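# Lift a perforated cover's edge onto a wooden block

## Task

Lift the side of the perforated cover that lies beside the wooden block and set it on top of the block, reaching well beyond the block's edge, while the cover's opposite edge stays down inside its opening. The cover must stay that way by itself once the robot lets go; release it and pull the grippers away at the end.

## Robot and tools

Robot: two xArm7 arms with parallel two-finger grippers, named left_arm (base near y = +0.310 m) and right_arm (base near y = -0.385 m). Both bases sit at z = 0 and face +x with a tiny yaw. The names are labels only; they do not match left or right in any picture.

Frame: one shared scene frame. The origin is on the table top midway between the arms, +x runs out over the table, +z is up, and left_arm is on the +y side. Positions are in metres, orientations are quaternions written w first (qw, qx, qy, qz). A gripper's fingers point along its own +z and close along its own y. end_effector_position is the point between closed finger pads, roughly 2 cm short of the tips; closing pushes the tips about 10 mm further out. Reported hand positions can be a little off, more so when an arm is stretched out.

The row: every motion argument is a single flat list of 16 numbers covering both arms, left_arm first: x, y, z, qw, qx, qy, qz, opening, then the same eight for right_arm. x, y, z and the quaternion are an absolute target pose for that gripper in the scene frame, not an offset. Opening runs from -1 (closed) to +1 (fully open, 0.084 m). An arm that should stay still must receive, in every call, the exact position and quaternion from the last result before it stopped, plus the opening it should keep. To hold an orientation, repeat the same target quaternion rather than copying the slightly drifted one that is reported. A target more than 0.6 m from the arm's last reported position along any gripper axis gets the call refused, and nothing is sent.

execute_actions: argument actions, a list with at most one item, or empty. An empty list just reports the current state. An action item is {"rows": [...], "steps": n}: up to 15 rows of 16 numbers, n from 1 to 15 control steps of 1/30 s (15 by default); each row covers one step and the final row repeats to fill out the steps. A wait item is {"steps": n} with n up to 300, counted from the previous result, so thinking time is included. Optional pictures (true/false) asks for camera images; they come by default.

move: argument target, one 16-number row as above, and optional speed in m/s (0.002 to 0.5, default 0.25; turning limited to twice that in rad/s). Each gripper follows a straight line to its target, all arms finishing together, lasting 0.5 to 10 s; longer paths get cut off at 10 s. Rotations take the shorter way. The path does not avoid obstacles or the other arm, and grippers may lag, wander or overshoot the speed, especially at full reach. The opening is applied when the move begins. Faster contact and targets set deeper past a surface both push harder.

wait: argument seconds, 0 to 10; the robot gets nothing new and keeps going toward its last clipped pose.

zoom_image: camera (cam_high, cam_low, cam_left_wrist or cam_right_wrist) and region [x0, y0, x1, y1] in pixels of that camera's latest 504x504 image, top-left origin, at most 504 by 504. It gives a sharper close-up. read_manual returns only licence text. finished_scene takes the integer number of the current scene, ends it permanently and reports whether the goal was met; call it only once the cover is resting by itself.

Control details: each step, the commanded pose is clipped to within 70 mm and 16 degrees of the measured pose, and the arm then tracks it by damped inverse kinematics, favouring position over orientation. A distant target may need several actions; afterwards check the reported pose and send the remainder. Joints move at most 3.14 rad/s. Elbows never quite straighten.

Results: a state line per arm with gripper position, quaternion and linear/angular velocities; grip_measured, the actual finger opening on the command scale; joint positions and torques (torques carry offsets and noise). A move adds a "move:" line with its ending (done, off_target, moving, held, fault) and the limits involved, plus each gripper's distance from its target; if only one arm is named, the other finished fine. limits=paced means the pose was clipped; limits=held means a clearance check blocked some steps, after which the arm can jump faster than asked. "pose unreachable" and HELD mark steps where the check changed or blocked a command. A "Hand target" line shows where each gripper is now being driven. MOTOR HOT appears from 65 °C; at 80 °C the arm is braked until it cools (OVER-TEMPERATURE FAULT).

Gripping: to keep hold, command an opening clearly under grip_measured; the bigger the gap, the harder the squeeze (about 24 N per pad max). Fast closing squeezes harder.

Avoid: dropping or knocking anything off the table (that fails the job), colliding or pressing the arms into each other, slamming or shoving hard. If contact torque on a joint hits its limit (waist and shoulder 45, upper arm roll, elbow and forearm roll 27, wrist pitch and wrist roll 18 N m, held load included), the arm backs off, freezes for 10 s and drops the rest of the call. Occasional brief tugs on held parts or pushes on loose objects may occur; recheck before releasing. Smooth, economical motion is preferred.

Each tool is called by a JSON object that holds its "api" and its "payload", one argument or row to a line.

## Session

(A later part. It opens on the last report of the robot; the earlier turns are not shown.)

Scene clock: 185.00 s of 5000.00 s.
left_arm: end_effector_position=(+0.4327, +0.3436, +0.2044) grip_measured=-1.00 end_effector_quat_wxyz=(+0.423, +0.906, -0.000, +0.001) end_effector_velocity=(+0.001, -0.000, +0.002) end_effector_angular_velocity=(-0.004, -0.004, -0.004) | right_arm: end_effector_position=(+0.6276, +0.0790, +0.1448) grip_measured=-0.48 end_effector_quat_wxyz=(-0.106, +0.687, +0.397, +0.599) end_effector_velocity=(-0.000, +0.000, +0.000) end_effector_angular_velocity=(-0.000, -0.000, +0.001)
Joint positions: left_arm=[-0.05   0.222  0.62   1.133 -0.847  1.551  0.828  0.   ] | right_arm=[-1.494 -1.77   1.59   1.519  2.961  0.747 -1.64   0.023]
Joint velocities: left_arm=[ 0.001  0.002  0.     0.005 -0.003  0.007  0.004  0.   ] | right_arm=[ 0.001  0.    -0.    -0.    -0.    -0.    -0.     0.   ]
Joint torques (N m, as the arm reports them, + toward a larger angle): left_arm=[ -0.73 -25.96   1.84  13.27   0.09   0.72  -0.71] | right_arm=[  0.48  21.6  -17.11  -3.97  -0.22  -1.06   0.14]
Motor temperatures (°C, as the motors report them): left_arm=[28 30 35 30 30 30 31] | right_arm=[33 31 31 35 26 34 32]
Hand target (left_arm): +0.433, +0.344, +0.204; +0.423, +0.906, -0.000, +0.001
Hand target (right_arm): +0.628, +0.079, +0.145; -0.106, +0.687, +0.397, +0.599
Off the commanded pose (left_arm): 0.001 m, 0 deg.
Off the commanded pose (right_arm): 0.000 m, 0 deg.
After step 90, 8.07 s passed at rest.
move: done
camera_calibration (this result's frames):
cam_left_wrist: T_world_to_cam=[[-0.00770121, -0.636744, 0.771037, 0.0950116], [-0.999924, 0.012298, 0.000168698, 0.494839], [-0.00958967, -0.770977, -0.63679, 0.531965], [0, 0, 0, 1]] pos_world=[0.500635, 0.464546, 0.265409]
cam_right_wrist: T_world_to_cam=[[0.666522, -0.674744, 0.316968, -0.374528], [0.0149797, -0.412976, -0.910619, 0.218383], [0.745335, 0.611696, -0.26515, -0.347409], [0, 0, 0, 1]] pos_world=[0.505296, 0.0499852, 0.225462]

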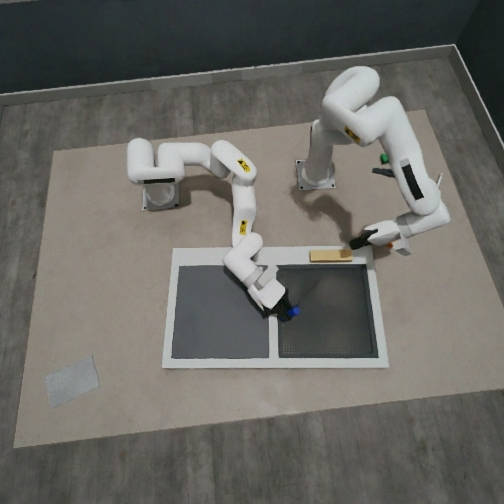

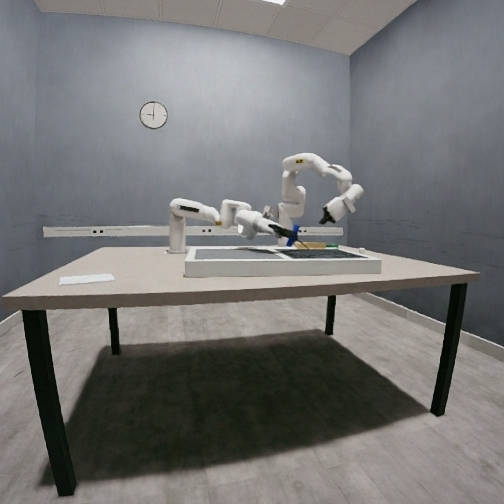

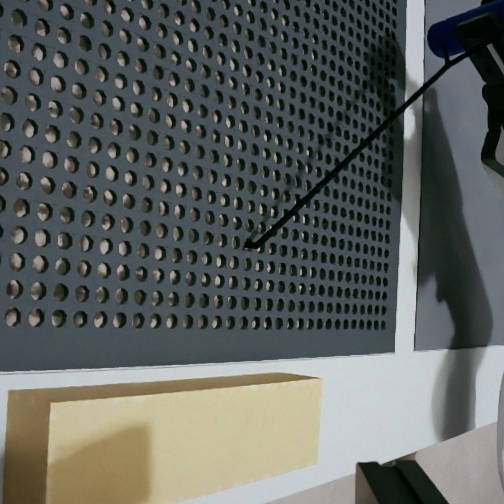

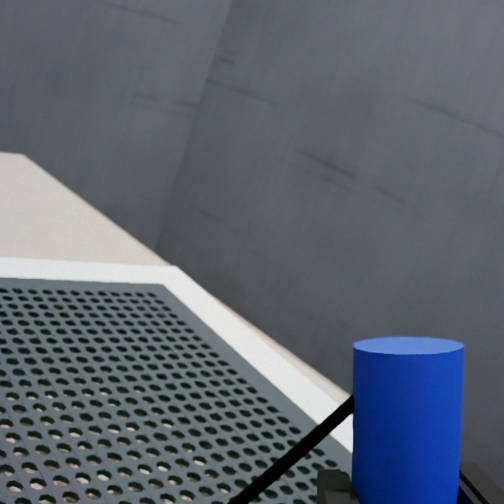

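{"api": "move", "payload": {
  "target": [0.4325,0.344,0.204,0.4226,0.9063,0,0,-1, 0.6279,0.0752,0.1365,-0.1057,0.6871,0.3967,0.5995,-1],
  "speed": 0.008
}}

{"api": "zoom_image", "payload": {
  "camera": "cam_left_wrist",
  "region": [200, 190, 320, 310]
}}

{"api": "move", "payload": {
  "target": [0.4325,0.344,0.204,0.4226,0.9063,0,0,-1, 0.6246,0.0918,0.1670,-0.0531,0.6499,0.4551,0.6065,-1],
  "speed": 0.02
}}

{"api": "zoom_image", "payload": {
  "camera": "cam_left_wrist",
  "region": [200, 190, 320, 310]
}}

Scene clock: 193.97 s of 5000.00 s.
left_arm: end_effector_position=(+0.4325, +0.3440, +0.2040) grip_measured=-1.00 end_effector_quat_wxyz=(+0.423, +0.906, +0.000, +0.000) end_effector_velocity=(+0.000, -0.000, +0.000) end_effector_angular_velocity=(-0.000, -0.000, -0.001) | right_arm: end_effector_position=(+0.6279, +0.0752, +0.1365) grip_measured=-0.48 end_effector_quat_wxyz=(-0.106, +0.687, +0.397, +0.599) end_effector_velocity=(-0.000, +0.001, +0.000) end_effector_angular_velocity=(+0.000, -0.001, +0.002)
Joint positions: left_arm=[-0.049  0.223  0.621  1.134 -0.846  1.551  0.827  0.   ] | right_arm=[-1.494 -1.783  1.599  1.514  2.983  0.751 -1.652  0.023]
Joint velocities: left_arm=[ 0.001 -0.    -0.002  0.     0.     0.     0.     0.   ] | right_arm=[ 0.001 -0.001 -0.    -0.     0.002  0.001 -0.001 -0.   ]
Joint torques (N m, as the arm reports them, + toward a larger angle): left_arm=[ -0.79 -26.03   1.85  13.49  -0.01   0.77  -0.75] | right_arm=[  0.48  21.57 -16.97  -4.25   0.01  -1.09  -0.01]
Motor temperatures (°C, as the motors report them): left_arm=[28 30 35 30 30 30 31] | right_arm=[33 31 32 35 26 34 32]
Hand target (left_arm): +0.433, +0.344, +0.204; +0.423, +0.906, +0.000, -0.000
Hand target (right_arm): +0.628, +0.075, +0.137; -0.106, +0.687, +0.397, +0.599
Off the commanded pose (left_arm): 0.000 m, 0 deg.
Off the commanded pose (right_arm): 0.000 m, 0 deg.
After step 90, 4.60 s passed at rest.
move: done
camera_calibration (this result's frames):
cam_left_wrist: T_world_to_cam=[[-0.00621518, -0.637375, 0.770529, 0.0952563], [-0.999923, 0.0122708, 0.00208482, 0.494215], [-0.0107838, -0.770456, -0.637401, 0.532512], [0, 0, 0, 1]] pos_world=[0.500511, 0.464927, 0.264996]
cam_right_wrist: T_world_to_cam=[[0.66651, -0.674766, 0.316947, -0.374688], [0.0149159, -0.412994, -0.910611, 0.209359], [0.745347, 0.611659, -0.2652, -0.347483], [0, 0, 0, 1]] pos_world=[0.505606, 0.0461789, 0.217249]

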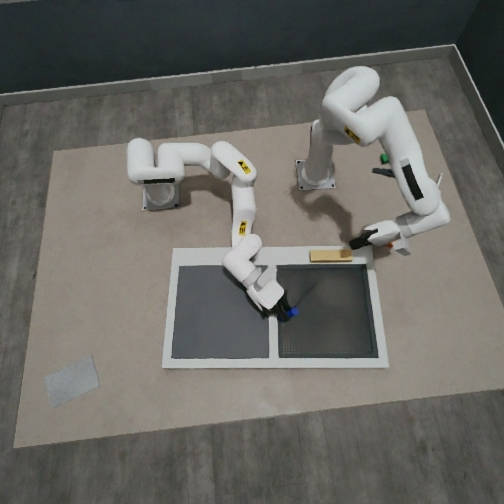

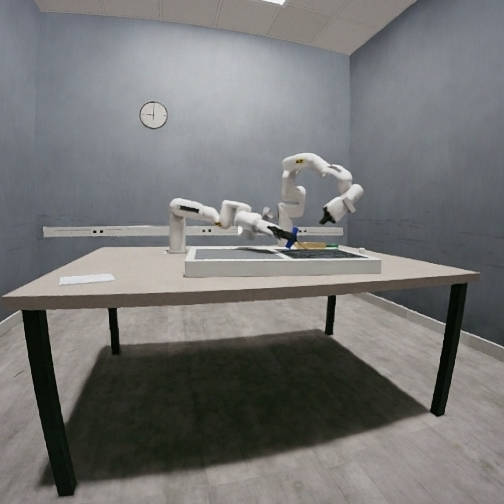

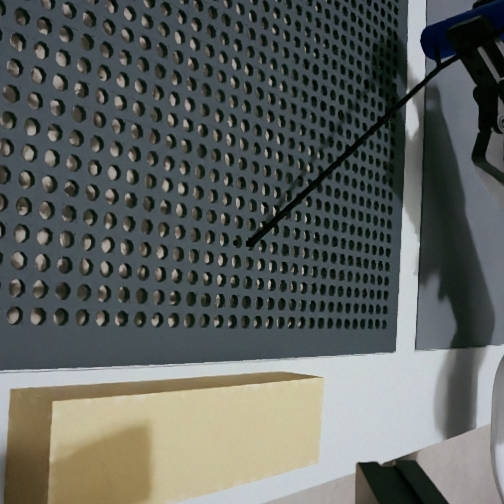

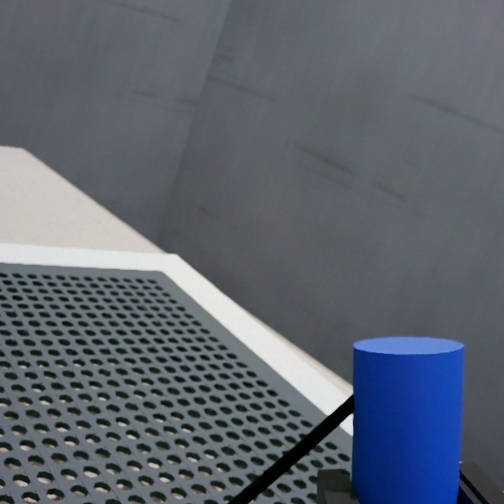

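Region (200, 190, 320, 310) of cam_left_wrist's 504x504 image, scaled by 4.200, with more detail than that image has.

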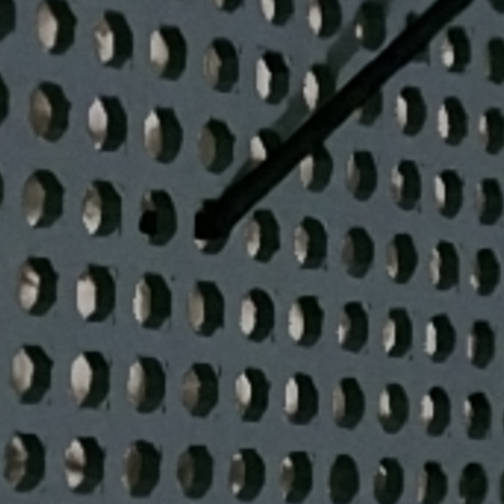

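Scene clock: 198.57 s of 5000.00 s.
left_arm: end_effector_position=(+0.4325, +0.3440, +0.2040) grip_measured=-1.00 end_effector_quat_wxyz=(+0.423, +0.906, +0.000, -0.000) end_effector_velocity=(+0.000, +0.000, +0.000) end_effector_angular_velocity=(-0.000, -0.000, +0.001) | right_arm: end_effector_position=(+0.6246, +0.0920, +0.1670) grip_measured=-0.48 end_effector_quat_wxyz=(-0.053, +0.650, +0.455, +0.607) end_effector_velocity=(+0.000, -0.000, -0.000) end_effector_angular_velocity=(-0.001, +0.000, -0.000)
Joint positions: left_arm=[-0.049  0.223  0.621  1.134 -0.846  1.551  0.827  0.   ] | right_arm=[-1.491 -1.803  1.521  1.533  2.911  0.744 -1.706  0.023]
Joint velocities: left_arm=[ 0.001 -0.    -0.    -0.    -0.     0.    -0.     0.   ] | right_arm=[-0.001  0.001  0.     0.    -0.001  0.    -0.001 -0.   ]
Joint torques (N m, as the arm reports them, + toward a larger angle): left_arm=[ -0.6  -25.97   1.77  13.46   0.03   0.74  -0.78] | right_arm=[  0.01  22.01 -16.62  -5.01  -0.2   -1.27  -0.11]
Motor temperatures (°C, as the motors report them): left_arm=[28 30 35 30 30 30 31] | right_arm=[33 31 32 35 26 34 32]
Hand target (left_arm): +0.432, +0.344, +0.204; +0.423, +0.906, +0.000, -0.000
Hand target (right_arm): +0.625, +0.092, +0.167; -0.053, +0.650, +0.455, +0.607
Off the commanded pose (left_arm): 0.000 m, 0 deg.
Off the commanded pose (right_arm): 0.000 m, 0 deg.
move: done
camera_calibration (this result's frames):
cam_left_wrist: T_world_to_cam=[[-0.00621577, -0.637381, 0.770523, 0.0952605], [-0.999922, 0.0122737, 0.00208655, 0.494212], [-0.0107871, -0.770451, -0.637408, 0.532513], [0, 0, 0, 1]] pos_world=[0.50051, 0.464927, 0.264997]
cam_right_wrist: T_world_to_cam=[[0.65248, -0.594031, 0.470528, -0.395114], [0.131453, -0.522773, -0.842276, 0.169976], [0.746317, 0.611421, -0.263012, -0.348132], [0, 0, 0, 1]] pos_world=[0.495277, 0.0670037, 0.237516]

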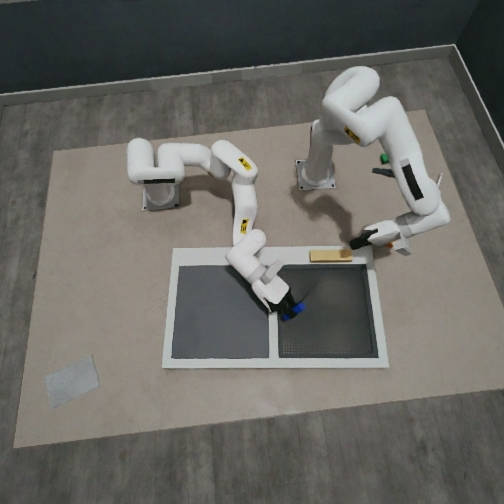

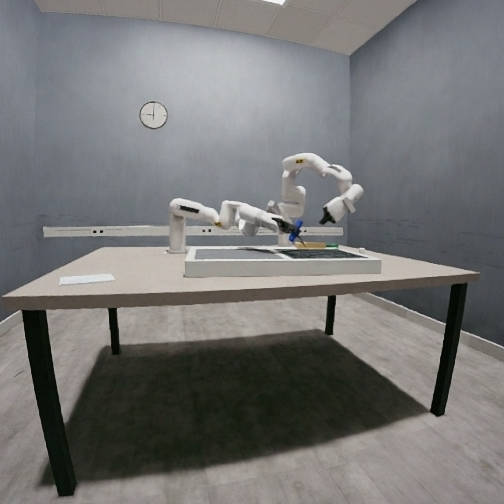

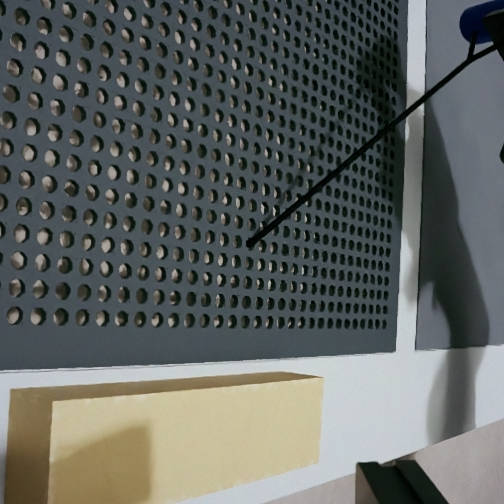

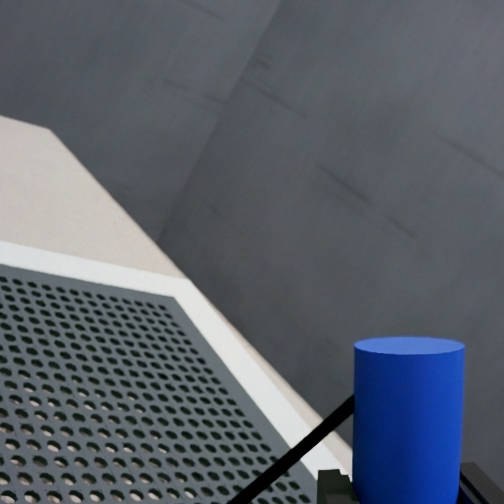

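Region (200, 190, 320, 310) of cam_left_wrist's 504x504 image, scaled by 4.200, with more detail than that image has.

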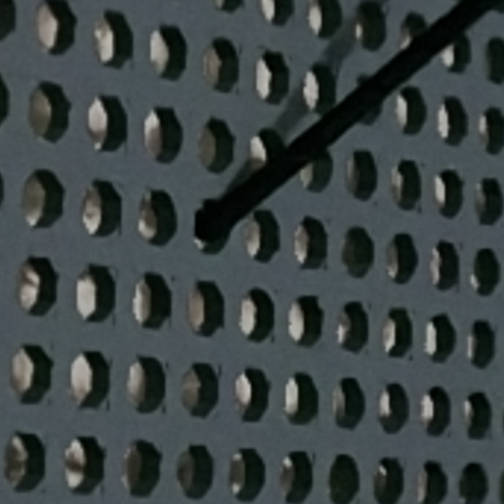

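{"api": "move", "payload": {
  "target": [0.4325,0.344,0.204,0.4226,0.9063,0,0,-1, 0.6167,0.1130,0.1944,0,0.6078,0.5100,0.6088,-1],
  "speed": 0.025
}}

{"api": "move", "payload": {
  "target": [0.4325,0.344,0.204,0.4226,0.9063,0,0,-1, 0.6053,0.1367,0.2179,0.0531,0.5610,0.5610,0.6065,-1],
  "speed": 0.025
}}

{"api": "zoom_image", "payload": {
  "camera": "cam_left_wrist",
  "region": [200, 190, 320, 310]
}}

Scene clock: 209.83 s of 5000.00 s.
left_arm: end_effector_position=(+0.4325, +0.3440, +0.2040) grip_measured=-1.00 end_effector_quat_wxyz=(+0.423, +0.906, +0.000, +0.000) end_effector_velocity=(+0.000, -0.001, -0.000) end_effector_angular_velocity=(-0.000, +0.000, -0.001) | right_arm: end_effector_position=(+0.6167, +0.1131, +0.1944) grip_measured=-0.48 end_effector_quat_wxyz=(-0.000, +0.608, +0.510, +0.609) end_effector_velocity=(+0.001, -0.001, +0.000) end_effector_angular_velocity=(-0.004, -0.002, -0.001)
Joint positions: left_arm=[-0.049  0.223  0.621  1.134 -0.846  1.551  0.827  0.   ] | right_arm=[-1.486 -1.822  1.446  1.56   2.837  0.731 -1.758  0.023]
Joint velocities: left_arm=[-0.     0.    -0.001  0.    -0.    -0.    -0.     0.   ] | right_arm=[-0.001 -0.001 -0.001  0.    -0.003 -0.    -0.001  0.   ]
Joint torques (N m, as the arm reports them, + toward a larger angle): left_arm=[ -0.71 -26.04   1.74  13.66   0.11   0.8   -0.74] | right_arm=[ -0.59  22.22 -16.22  -5.79  -0.12  -1.49  -0.14]
Motor temperatures (°C, as the motors report them): left_arm=[28 30 35 30 30 30 31] | right_arm=[33 31 32 35 26 34 32]
Hand target (left_arm): +0.432, +0.344, +0.204; +0.423, +0.906, +0.000, -0.000
Hand target (right_arm): +0.617, +0.113, +0.194; +0.000, +0.608, +0.510, +0.609
Off the commanded pose (left_arm): 0.000 m, 0 deg.
Off the commanded pose (right_arm): 0.000 m, 0 deg.
After step 90, 4.53 s passed at rest.
move: done
camera_calibration (this result's frames):
cam_left_wrist: T_world_to_cam=[[-0.00621583, -0.637381, 0.770523, 0.0952605], [-0.999922, 0.0122736, 0.0020864, 0.494212], [-0.0107869, -0.770451, -0.637408, 0.532513], [0, 0, 0, 1]] pos_world=[0.50051, 0.464927, 0.264997]
cam_right_wrist: T_world_to_cam=[[0.61829, -0.49545, 0.610121, -0.407543], [0.243557, -0.617288, -0.748088, 0.128399], [0.74726, 0.611134, -0.260993, -0.348917], [0, 0, 0, 1]] pos_world=[0.481439, 0.0905771, 0.253639]

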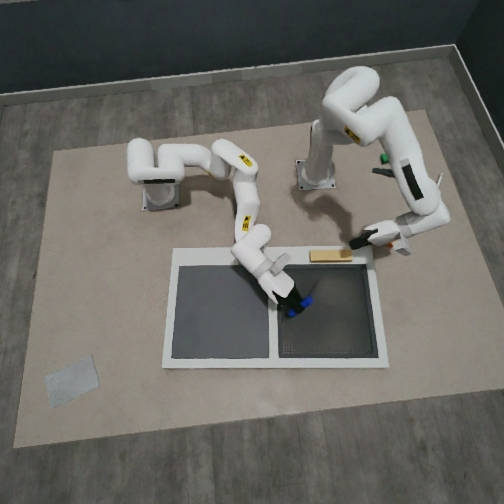

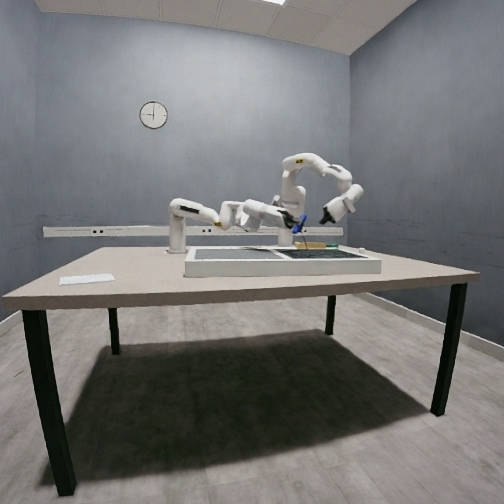

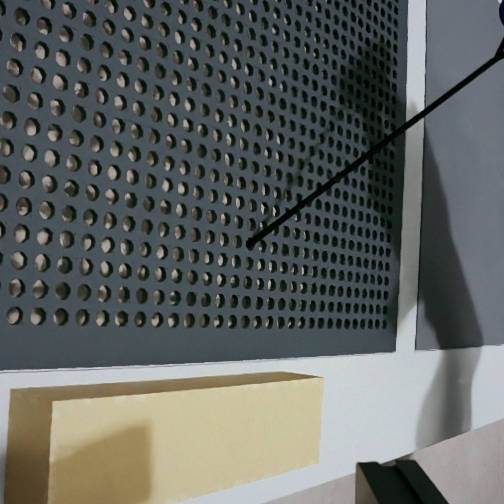

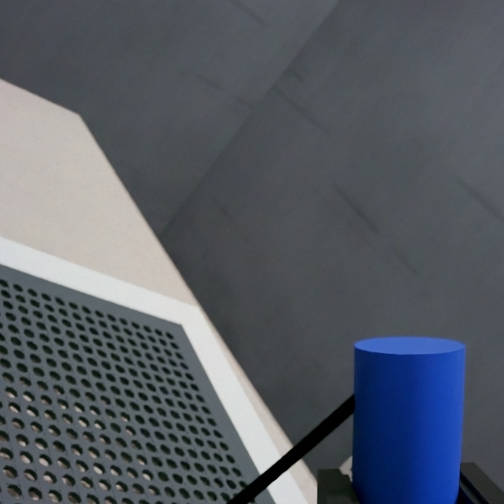

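Scene clock: 213.57 s of 5000.00 s.
left_arm: end_effector_position=(+0.4325, +0.3440, +0.2040) grip_measured=-1.00 end_effector_quat_wxyz=(+0.423, +0.906, +0.000, +0.000) end_effector_velocity=(+0.000, +0.000, -0.000) end_effector_angular_velocity=(+0.000, -0.000, +0.000) | right_arm: end_effector_position=(+0.6053, +0.1368, +0.2179) grip_measured=-0.48 end_effector_quat_wxyz=(+0.053, +0.561, +0.561, +0.607) end_effector_velocity=(+0.000, -0.001, +0.000) end_effector_angular_velocity=(-0.002, -0.001, -0.001)
Joint positions: left_arm=[-0.049  0.223  0.621  1.134 -0.846  1.551  0.827  0.   ] | right_arm=[-1.482 -1.843  1.374  1.594  2.764  0.718 -1.809  0.023]
Joint velocities: left_arm=[ 0.  0.  0.  0. -0.  0.  0.  0.] | right_arm=[-0.001 -0.001 -0.     0.    -0.002 -0.001 -0.     0.   ]
Joint torques (N m, as the arm reports them, + toward a larger angle): left_arm=[ -1.   -26.08   1.83  13.5    0.11   0.71  -0.86] | right_arm=[ -0.39  22.91 -15.72  -6.83  -0.46  -1.82  -0.25]
Motor temperatures (°C, as the motors report them): left_arm=[28 30 35 30 30 30 31] | right_arm=[33 31 31 35 26 34 32]
Hand target (left_arm): +0.433, +0.344, +0.204; +0.423, +0.906, -0.000, +0.000
Hand target (right_arm): +0.605, +0.137, +0.218; +0.053, +0.561, +0.561, +0.607
Off the commanded pose (left_arm): 0.000 m, 0 deg.
Off the commanded pose (right_arm): 0.000 m, 0 deg.
move: done
camera_calibration (this result's frames):
cam_left_wrist: T_world_to_cam=[[-0.00621591, -0.637382, 0.770523, 0.0952606], [-0.999922, 0.0122736, 0.00208631, 0.494212], [-0.0107869, -0.770451, -0.637408, 0.532513], [0, 0, 0, 1]] pos_world=[0.50051, 0.464927, 0.264997]
cam_right_wrist: T_world_to_cam=[[0.565216, -0.381814, 0.731265, -0.412881], [0.348209, -0.693182, -0.63107, 0.0849271], [0.747851, 0.611324, -0.258847, -0.349608], [0, 0, 0, 1]] pos_world=[0.46525, 0.11495, 0.265026]

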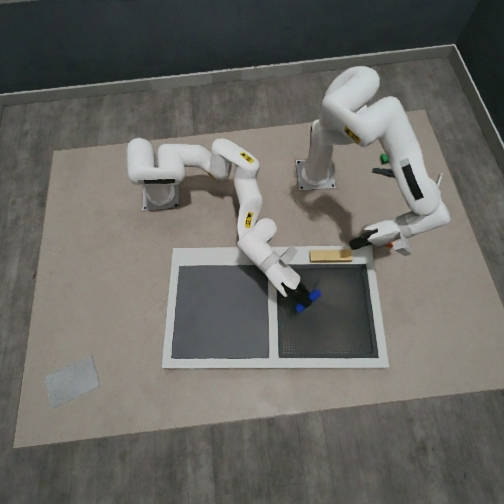

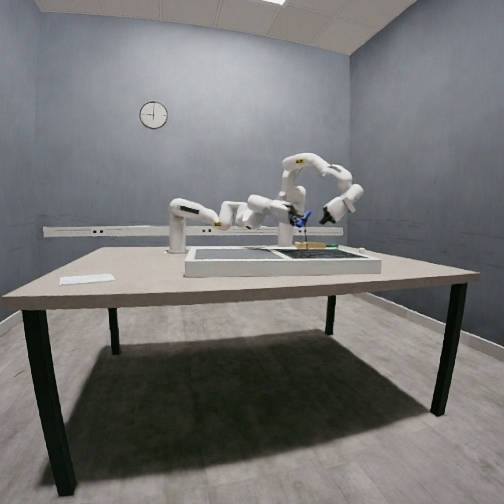

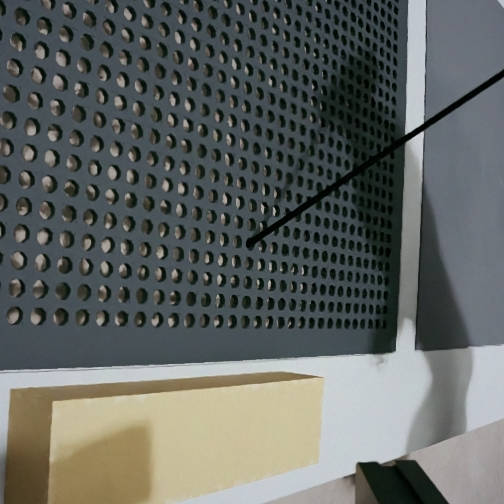

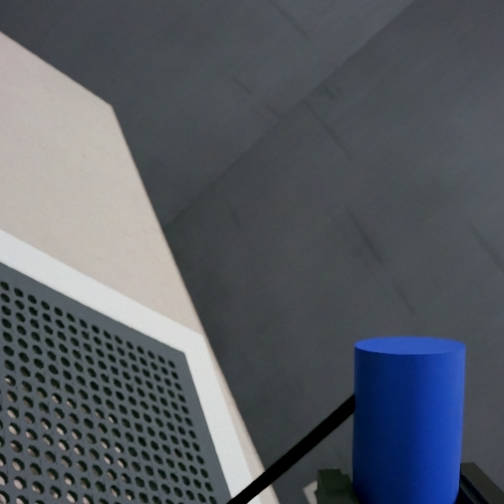

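Region (200, 190, 320, 310) of cam_left_wrist's 504x504 image, scaled by 4.200, with more detail than that image has.

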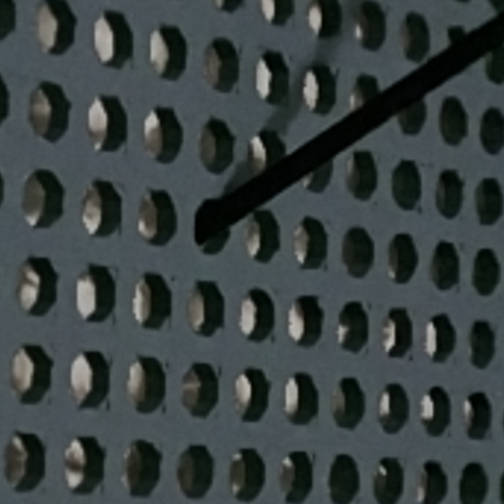

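{"api": "move", "payload": {
  "target": [0.4325,0.344,0.204,0.4226,0.9063,0,0,-1, 0.5818,0.1575,0.2373,0.1093,0.4995,0.5953,0.6197,-1],
  "speed": 0.03
}}

{"api": "move", "payload": {
  "target": [0.4325,0.344,0.204,0.4226,0.9063,0,0,-1, 0.5548,0.1781,0.2502,0.1681,0.4361,0.6229,0.6273,-1],
  "speed": 0.03
}}

{"api": "zoom_image", "payload": {
  "camera": "cam_left_wrist",
  "region": [200, 190, 320, 310]
}}

Scene clock: 222.70 s of 5000.00 s.
left_arm: end_effector_position=(+0.4325, +0.3440, +0.2040) grip_measured=-1.00 end_effector_quat_wxyz=(+0.423, +0.906, -0.000, -0.000) end_effector_velocity=(-0.000, +0.000, -0.000) end_effector_angular_velocity=(+0.000, +0.000, +0.000) | right_arm: end_effector_position=(+0.5818, +0.1576, +0.2374) grip_measured=-0.48 end_effector_quat_wxyz=(+0.109, +0.500, +0.595, +0.620) end_effector_velocity=(-0.000, +0.000, -0.001) end_effector_angular_velocity=(-0.004, -0.001, +0.001)
Joint positions: left_arm=[-0.049  0.223  0.621  1.134 -0.846  1.551  0.827  0.   ] | right_arm=[-1.44  -1.903  1.311  1.583  2.777  0.673 -1.898  0.023]
Joint velocities: left_arm=[ 0.  0.  0.  0.  0. -0.  0.  0.] | right_arm=[ 0.001 -0.002  0.001 -0.    -0.     0.    -0.002 -0.   ]
Joint torques (N m, as the arm reports them, + toward a larger angle): left_arm=[ -0.75 -26.21   1.84  13.42  -0.08   0.75  -0.84] | right_arm=[  0.02  23.26 -15.4   -7.29  -0.26  -1.67   0.01]
Motor temperatures (°C, as the motors report them): left_arm=[28 30 35 30 30 30 31] | right_arm=[33 31 31 35 26 34 32]
Hand target (left_arm): +0.433, +0.344, +0.204; +0.423, +0.906, -0.000, +0.000
Hand target (right_arm): +0.582, +0.158, +0.237; +0.109, +0.500, +0.595, +0.620
Off the commanded pose (left_arm): 0.000 m, 0 deg.
Off the commanded pose (right_arm): 0.000 m, 0 deg.
After step 90, 2.87 s passed at rest.
move: done
camera_calibration (this result's frames):
cam_left_wrist: T_world_to_cam=[[-0.00621601, -0.637381, 0.770523, 0.0952604], [-0.999922, 0.012274, 0.00208646, 0.494212], [-0.0107873, -0.770451, -0.637408, 0.532513], [0, 0, 0, 1]] pos_world=[0.50051, 0.464926, 0.264997]
cam_right_wrist: T_world_to_cam=[[0.461313, -0.284808, 0.840283, -0.386588], [0.461863, -0.73155, -0.501515, 0.0289963], [0.757544, 0.619451, -0.205931, -0.359205], [0, 0, 0, 1]] pos_world=[0.437059, 0.133619, 0.265413]

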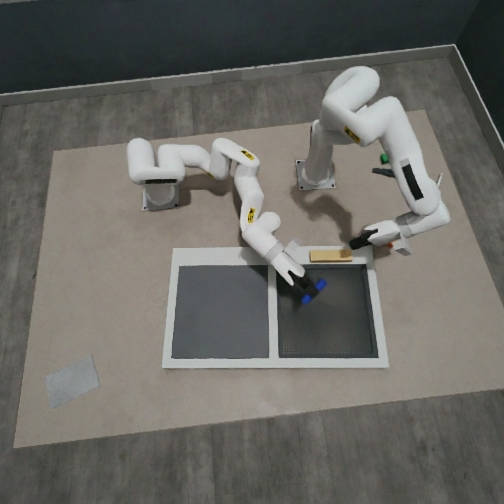

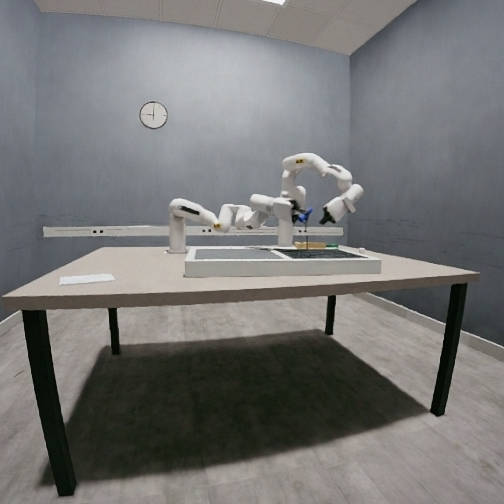

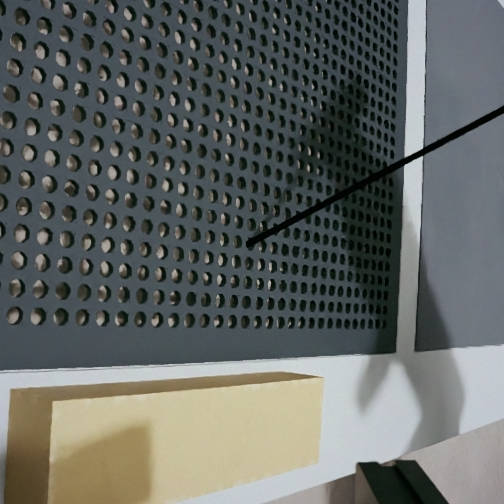

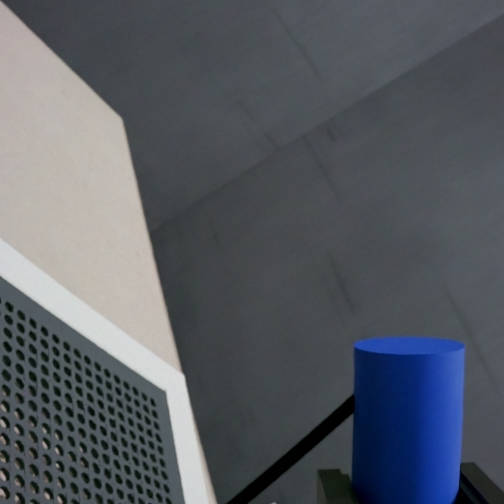

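Scene clock: 225.97 s of 5000.00 s.
left_arm: end_effector_position=(+0.4325, +0.3440, +0.2040) grip_measured=-1.00 end_effector_quat_wxyz=(+0.423, +0.906, -0.000, -0.000) end_effector_velocity=(-0.000, -0.000, -0.000) end_effector_angular_velocity=(-0.000, +0.000, +0.000) | right_arm: end_effector_position=(+0.5548, +0.1783, +0.2502) grip_measured=-0.48 end_effector_quat_wxyz=(+0.168, +0.436, +0.623, +0.627) end_effector_velocity=(+0.000, -0.000, -0.000) end_effector_angular_velocity=(-0.001, -0.002, -0.001)
Joint positions: left_arm=[-0.049  0.223  0.621  1.134 -0.846  1.551  0.827  0.   ] | right_arm=[-1.398 -1.974  1.252  1.574  2.782  0.616 -1.981  0.023]
Joint velocities: left_arm=[-0.  0.  0. -0. -0.  0. -0.  0.] | right_arm=[-0.001 -0.001 -0.001 -0.     0.001 -0.    -0.001 -0.   ]
Joint torques (N m, as the arm reports them, + toward a larger angle): left_arm=[ -0.89 -26.17   1.8   13.47   0.03   0.76  -0.76] | right_arm=[  0.02  23.4  -14.52  -8.54  -0.35  -1.83   0.  ]
Motor temperatures (°C, as the motors report them): left_arm=[28 30 35 30 30 30 31] | right_arm=[33 31 31 35 26 34 32]
Hand target (left_arm): +0.433, +0.344, +0.204; +0.423, +0.906, +0.000, -0.000
Hand target (right_arm): +0.555, +0.178, +0.250; +0.168, +0.436, +0.623, +0.627
Off the commanded pose (left_arm): 0.000 m, 0 deg.
Off the commanded pose (right_arm): 0.000 m, 0 deg.
move: done
camera_calibration (this result's frames):
cam_left_wrist: T_world_to_cam=[[-0.00621589, -0.637382, 0.770523, 0.0952606], [-0.999922, 0.012274, 0.00208661, 0.494212], [-0.0107873, -0.770451, -0.637408, 0.532513], [0, 0, 0, 1]] pos_world=[0.50051, 0.464927, 0.264997]
cam_right_wrist: T_world_to_cam=[[0.335869, -0.185466, 0.923469, -0.348024], [0.55004, -0.757268, -0.352138, -0.0186959], [0.764623, 0.626217, -0.152329, -0.367396], [0, 0, 0, 1]] pos_world=[0.408093, 0.151365, 0.25884]

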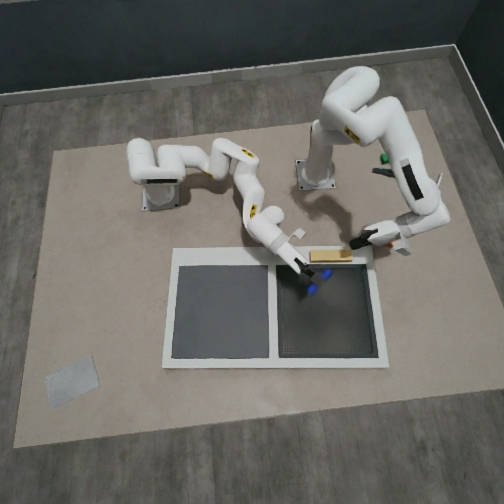

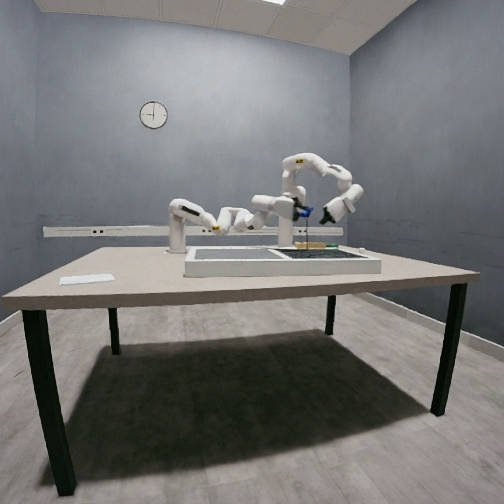

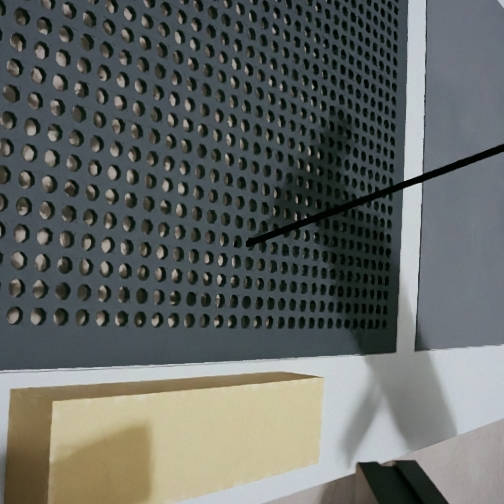

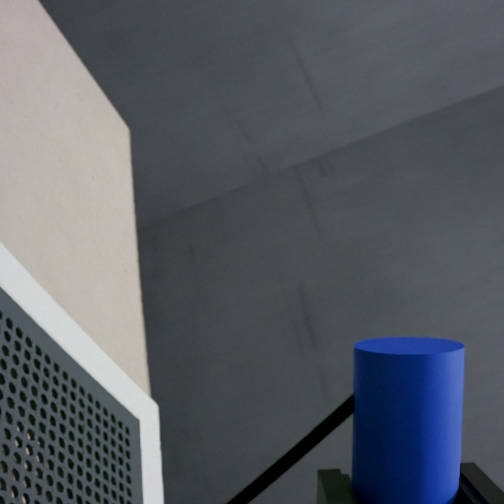

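Region (200, 190, 320, 310) of cam_left_wrist's 504x504 image, scaled by 4.200, with more detail than that image has.

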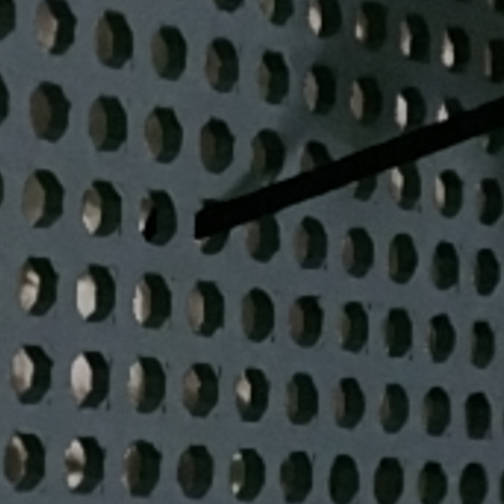

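{"api": "move", "payload": {
  "target": [0.4325,0.344,0.204,0.4226,0.9063,0,0,-1, 0.5251,0.1986,0.2595,0.2288,0.3716,0.6435,0.6287,-1],
  "speed": 0.04
}}

{"api": "move", "payload": {
  "target": [0.4325,0.344,0.204,0.4226,0.9063,0,0,-1, 0.4922,0.2164,0.2623,0.2936,0.3040,0.6519,0.6296,-1],
  "speed": 0.04
}}

{"api": "move", "payload": {
  "target": [0.4325,0.344,0.204,0.4226,0.9063,0,0,-1, 0.4922,0.2164,0.275,0.2936,0.3040,0.6519,0.6296,-1],
  "speed": 0.008
}}

Scene clock: 236.83 s of 5000.00 s.
left_arm: end_effector_position=(+0.4325, +0.3440, +0.2040) grip_measured=-1.00 end_effector_quat_wxyz=(+0.423, +0.906, +0.000, +0.000) end_effector_velocity=(+0.000, -0.002, -0.000) end_effector_angular_velocity=(-0.000, -0.000, -0.005) | right_arm: end_effector_position=(+0.5251, +0.1987, +0.2596) grip_measured=-0.48 end_effector_quat_wxyz=(+0.229, +0.372, +0.643, +0.629) end_effector_velocity=(+0.001, -0.002, +0.001) end_effector_angular_velocity=(+0.002, -0.002, -0.004)
Joint positions: left_arm=[-0.049  0.223  0.621  1.134 -0.846  1.551  0.827  0.   ] | right_arm=[-1.359 -2.044  1.198  1.573  2.768  0.55  -2.05   0.023]
Joint velocities: left_arm=[-0.001  0.    -0.003  0.     0.    -0.     0.001  0.   ] | right_arm=[-0.001  0.     0.001 -0.003  0.001 -0.001 -0.001  0.   ]
Joint torques (N m, as the arm reports them, + toward a larger angle): left_arm=[ -0.86 -25.95   1.82  13.52   0.08   0.75  -0.84] | right_arm=[  0.58  23.6  -14.08  -9.06  -0.36  -1.82   0.1 ]
Motor temperatures (°C, as the motors report them): left_arm=[28 30 35 30 30 30 31] | right_arm=[33 31 31 35 26 34 32]
Hand target (left_arm): +0.432, +0.344, +0.204; +0.423, +0.906, -0.000, +0.000
Hand target (right_arm): +0.525, +0.199, +0.260; +0.229, +0.372, +0.643, +0.629
Off the commanded pose (left_arm): 0.000 m, 0 deg.
Off the commanded pose (right_arm): 0.000 m, 0 deg.
After step 90, 5.33 s passed at rest.
move: done
camera_calibration (this result's frames):
cam_left_wrist: T_world_to_cam=[[-0.00621579, -0.637382, 0.770523, 0.0952605], [-0.999923, 0.0122736, 0.00208642, 0.494212], [-0.0107869, -0.770451, -0.637408, 0.532513], [0, 0, 0, 1]] pos_world=[0.50051, 0.464927, 0.264997]
cam_right_wrist: T_world_to_cam=[[0.194875, -0.0853083, 0.977111, -0.302702], [0.608294, -0.770972, -0.188629, -0.0539098], [0.769417, 0.63113, -0.0983506, -0.373583], [0, 0, 0, 1]] pos_world=[0.379223, 0.168393, 0.248862]

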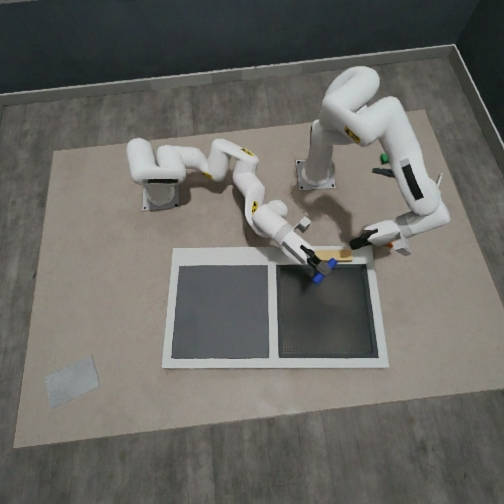

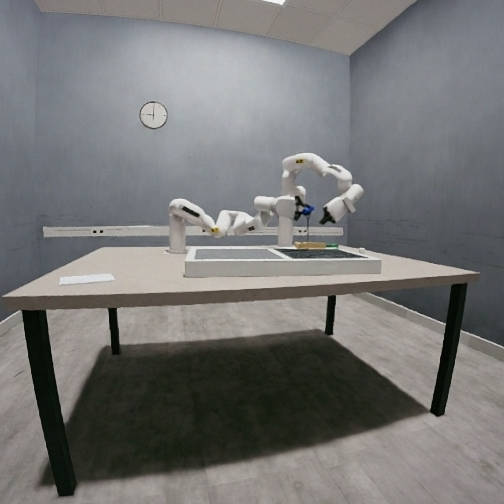

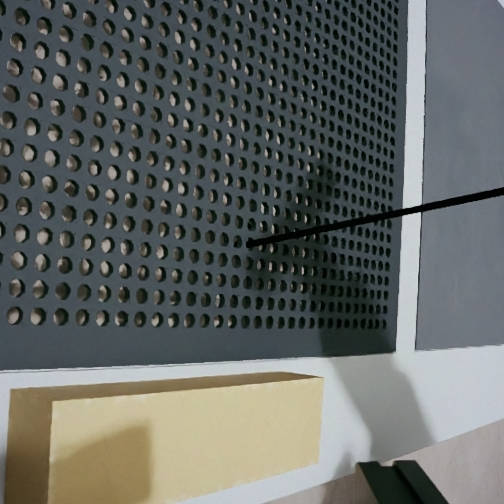

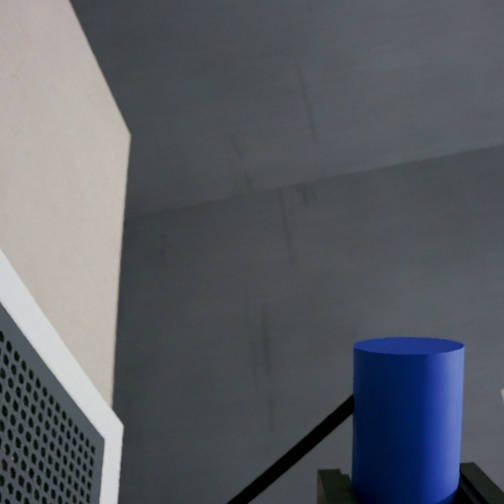

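Scene clock: 239.47 s of 5000.00 s.
left_arm: end_effector_position=(+0.4325, +0.3440, +0.2040) grip_measured=-1.00 end_effector_quat_wxyz=(+0.423, +0.906, +0.000, -0.000) end_effector_velocity=(-0.000, +0.001, +0.000) end_effector_angular_velocity=(+0.001, -0.001, +0.002) | right_arm: end_effector_position=(+0.4922, +0.2165, +0.2627) grip_measured=-0.48 end_effector_quat_wxyz=(+0.294, +0.304, +0.652, +0.630) end_effector_velocity=(+0.002, -0.003, +0.001) end_effector_angular_velocity=(-0.001, -0.004, -0.006)
Joint positions: left_arm=[-0.049  0.223  0.621  1.134 -0.846  1.551  0.827  0.   ] | right_arm=[-1.29  -2.06   1.216  1.587  2.777  0.427 -2.219  0.023]
Joint velocities: left_arm=[ 0.001 -0.     0.002  0.     0.    -0.     0.001  0.   ] | right_arm=[-0.002 -0.     0.001 -0.003  0.    -0.003 -0.005 -0.   ]
Joint torques (N m, as the arm reports them, + toward a larger angle): left_arm=[ -0.92 -26.25   1.84  13.47   0.09   0.83  -0.73] | right_arm=[  0.17   9.31 -13.8   -9.49  -0.46  -1.67   0.15]
Motor temperatures (°C, as the motors report them): left_arm=[28 30 35 30 30 30 31] | right_arm=[33 31 31 35 26 34 32]
Hand target (left_arm): +0.433, +0.344, +0.204; +0.423, +0.906, +0.000, -0.000
Hand target (right_arm): +0.492, +0.216, +0.262; +0.294, +0.304, +0.652, +0.630
Off the commanded pose (left_arm): 0.000 m, 0 deg.
Off the commanded pose (right_arm): 0.000 m, 0 deg.
joint sent to its limit (right arm) — the command would take joint 2 (shoulder) past its lower limit, so that joint was sent only as far as its limit.
move: done
camera_calibration (this result's frames):
cam_left_wrist: T_world_to_cam=[[-0.0062157, -0.637381, 0.770523, 0.0952606], [-0.999922, 0.0122736, 0.00208655, 0.494212], [-0.010787, -0.770451, -0.637408, 0.532513], [0, 0, 0, 1]] pos_world=[0.50051, 0.464927, 0.264997]
cam_right_wrist: T_world_to_cam=[[0.0315552, 0.00347543, 0.999496, -0.242517], [0.634735, -0.772535, -0.017353, -0.0772711], [0.772085, 0.634963, -0.0265835, -0.380199], [0, 0, 0, 1]] pos_world=[0.350246, 0.182561, 0.230947]

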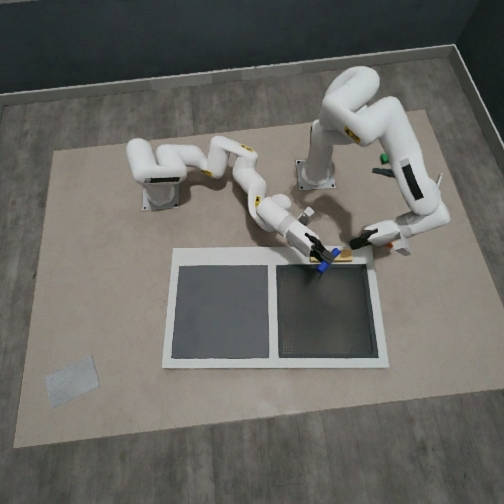

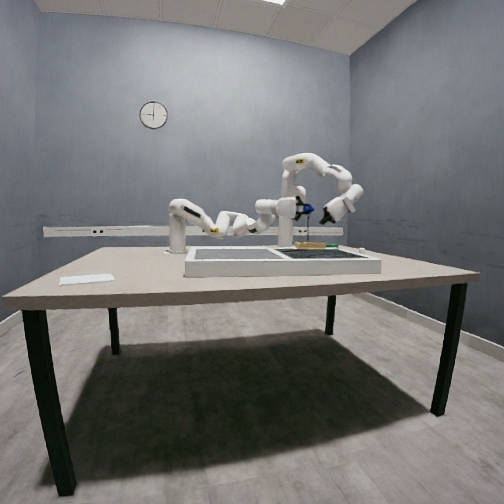

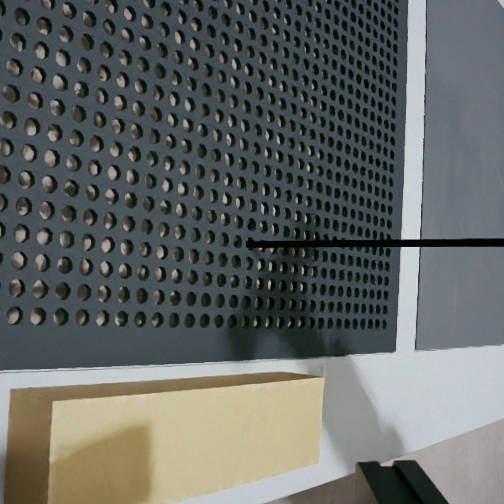

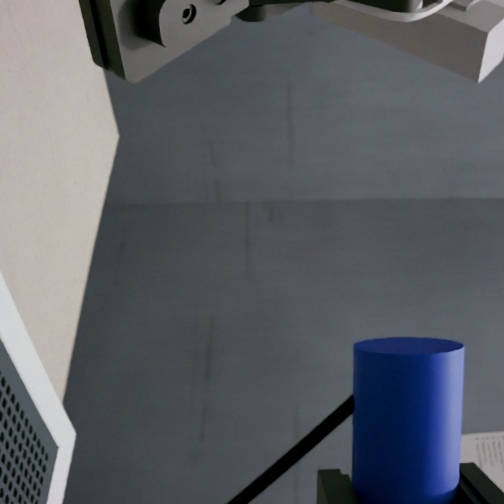

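Scene clock: 241.27 s of 5000.00 s.
left_arm: end_effector_position=(+0.4325, +0.3440, +0.2040) grip_measured=-1.00 end_effector_quat_wxyz=(+0.423, +0.906, -0.000, -0.000) end_effector_velocity=(+0.000, -0.000, +0.000) end_effector_angular_velocity=(-0.000, -0.000, -0.000) | right_arm: end_effector_position=(+0.4923, +0.2163, +0.2747) grip_measured=-0.48 end_effector_quat_wxyz=(+0.294, +0.304, +0.652, +0.629) end_effector_velocity=(+0.000, +0.000, -0.001) end_effector_angular_velocity=(-0.001, +0.002, +0.000)
Joint positions: left_arm=[-0.049  0.223  0.621  1.134 -0.846  1.551  0.827  0.   ] | right_arm=[-1.293 -2.042  1.207  1.579  2.755  0.446 -2.213  0.023]
Joint velocities: left_arm=[-0.001  0.     0.001  0.    -0.001  0.     0.     0.   ] | right_arm=[-0.    -0.     0.001  0.002  0.     0.    -0.     0.   ]
Joint torques (N m, as the arm reports them, + toward a larger angle): left_arm=[ -0.8  -26.04   1.85  13.53   0.12   0.68  -0.8 ] | right_arm=[  1.24  28.01 -20.2  -12.19   0.1   -3.94   0.14]
Motor temperatures (°C, as the motors report them): left_arm=[28 30 35 30 30 30 31] | right_arm=[33 31 31 35 26 34 32]
Hand target (left_arm): +0.432, +0.344, +0.204; +0.423, +0.906, +0.000, +0.000
Hand target (right_arm): +0.492, +0.216, +0.275; +0.294, +0.304, +0.652, +0.630
Off the commanded pose (left_arm): 0.000 m, 0 deg.
Off the commanded pose (right_arm): 0.000 m, 0 deg.
move: done
camera_calibration (this result's frames):
cam_left_wrist: T_world_to_cam=[[-0.00621585, -0.637382, 0.770523, 0.0952606], [-0.999922, 0.0122737, 0.00208647, 0.494212], [-0.0107871, -0.770451, -0.637408, 0.532513], [0, 0, 0, 1]] pos_world=[0.50051, 0.464927, 0.264997]
cam_right_wrist: T_world_to_cam=[[0.0319253, 0.0046153, 0.99948, -0.254899], [0.63464, -0.772627, -0.0167039, -0.0774075], [0.772148, 0.634843, -0.0275954, -0.379595], [0, 0, 0, 1]] pos_world=[0.350367, 0.182352, 0.242998]

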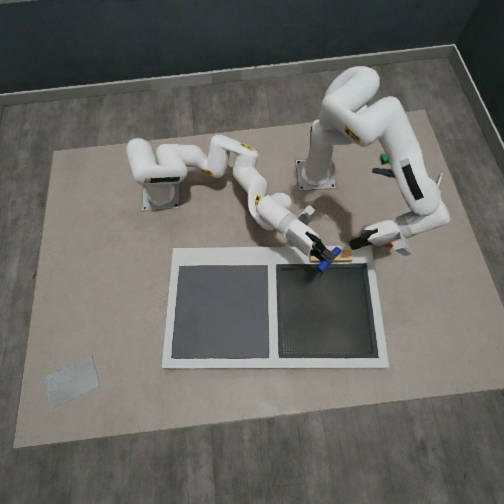

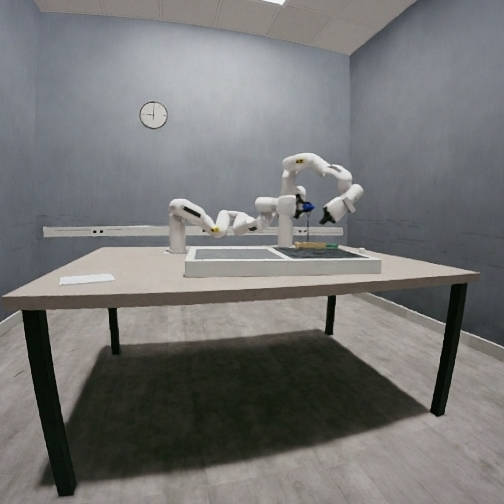

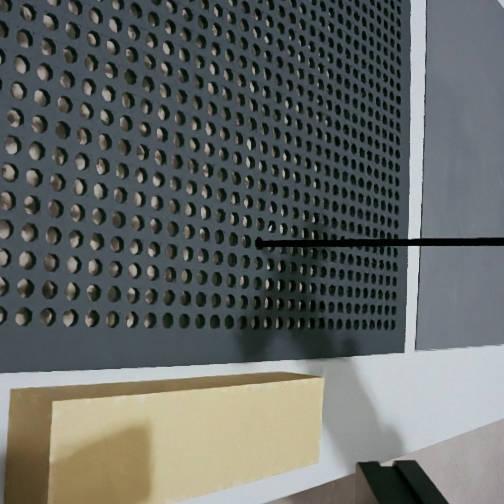

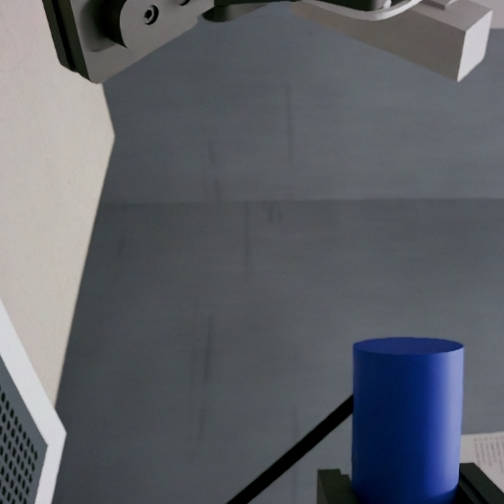

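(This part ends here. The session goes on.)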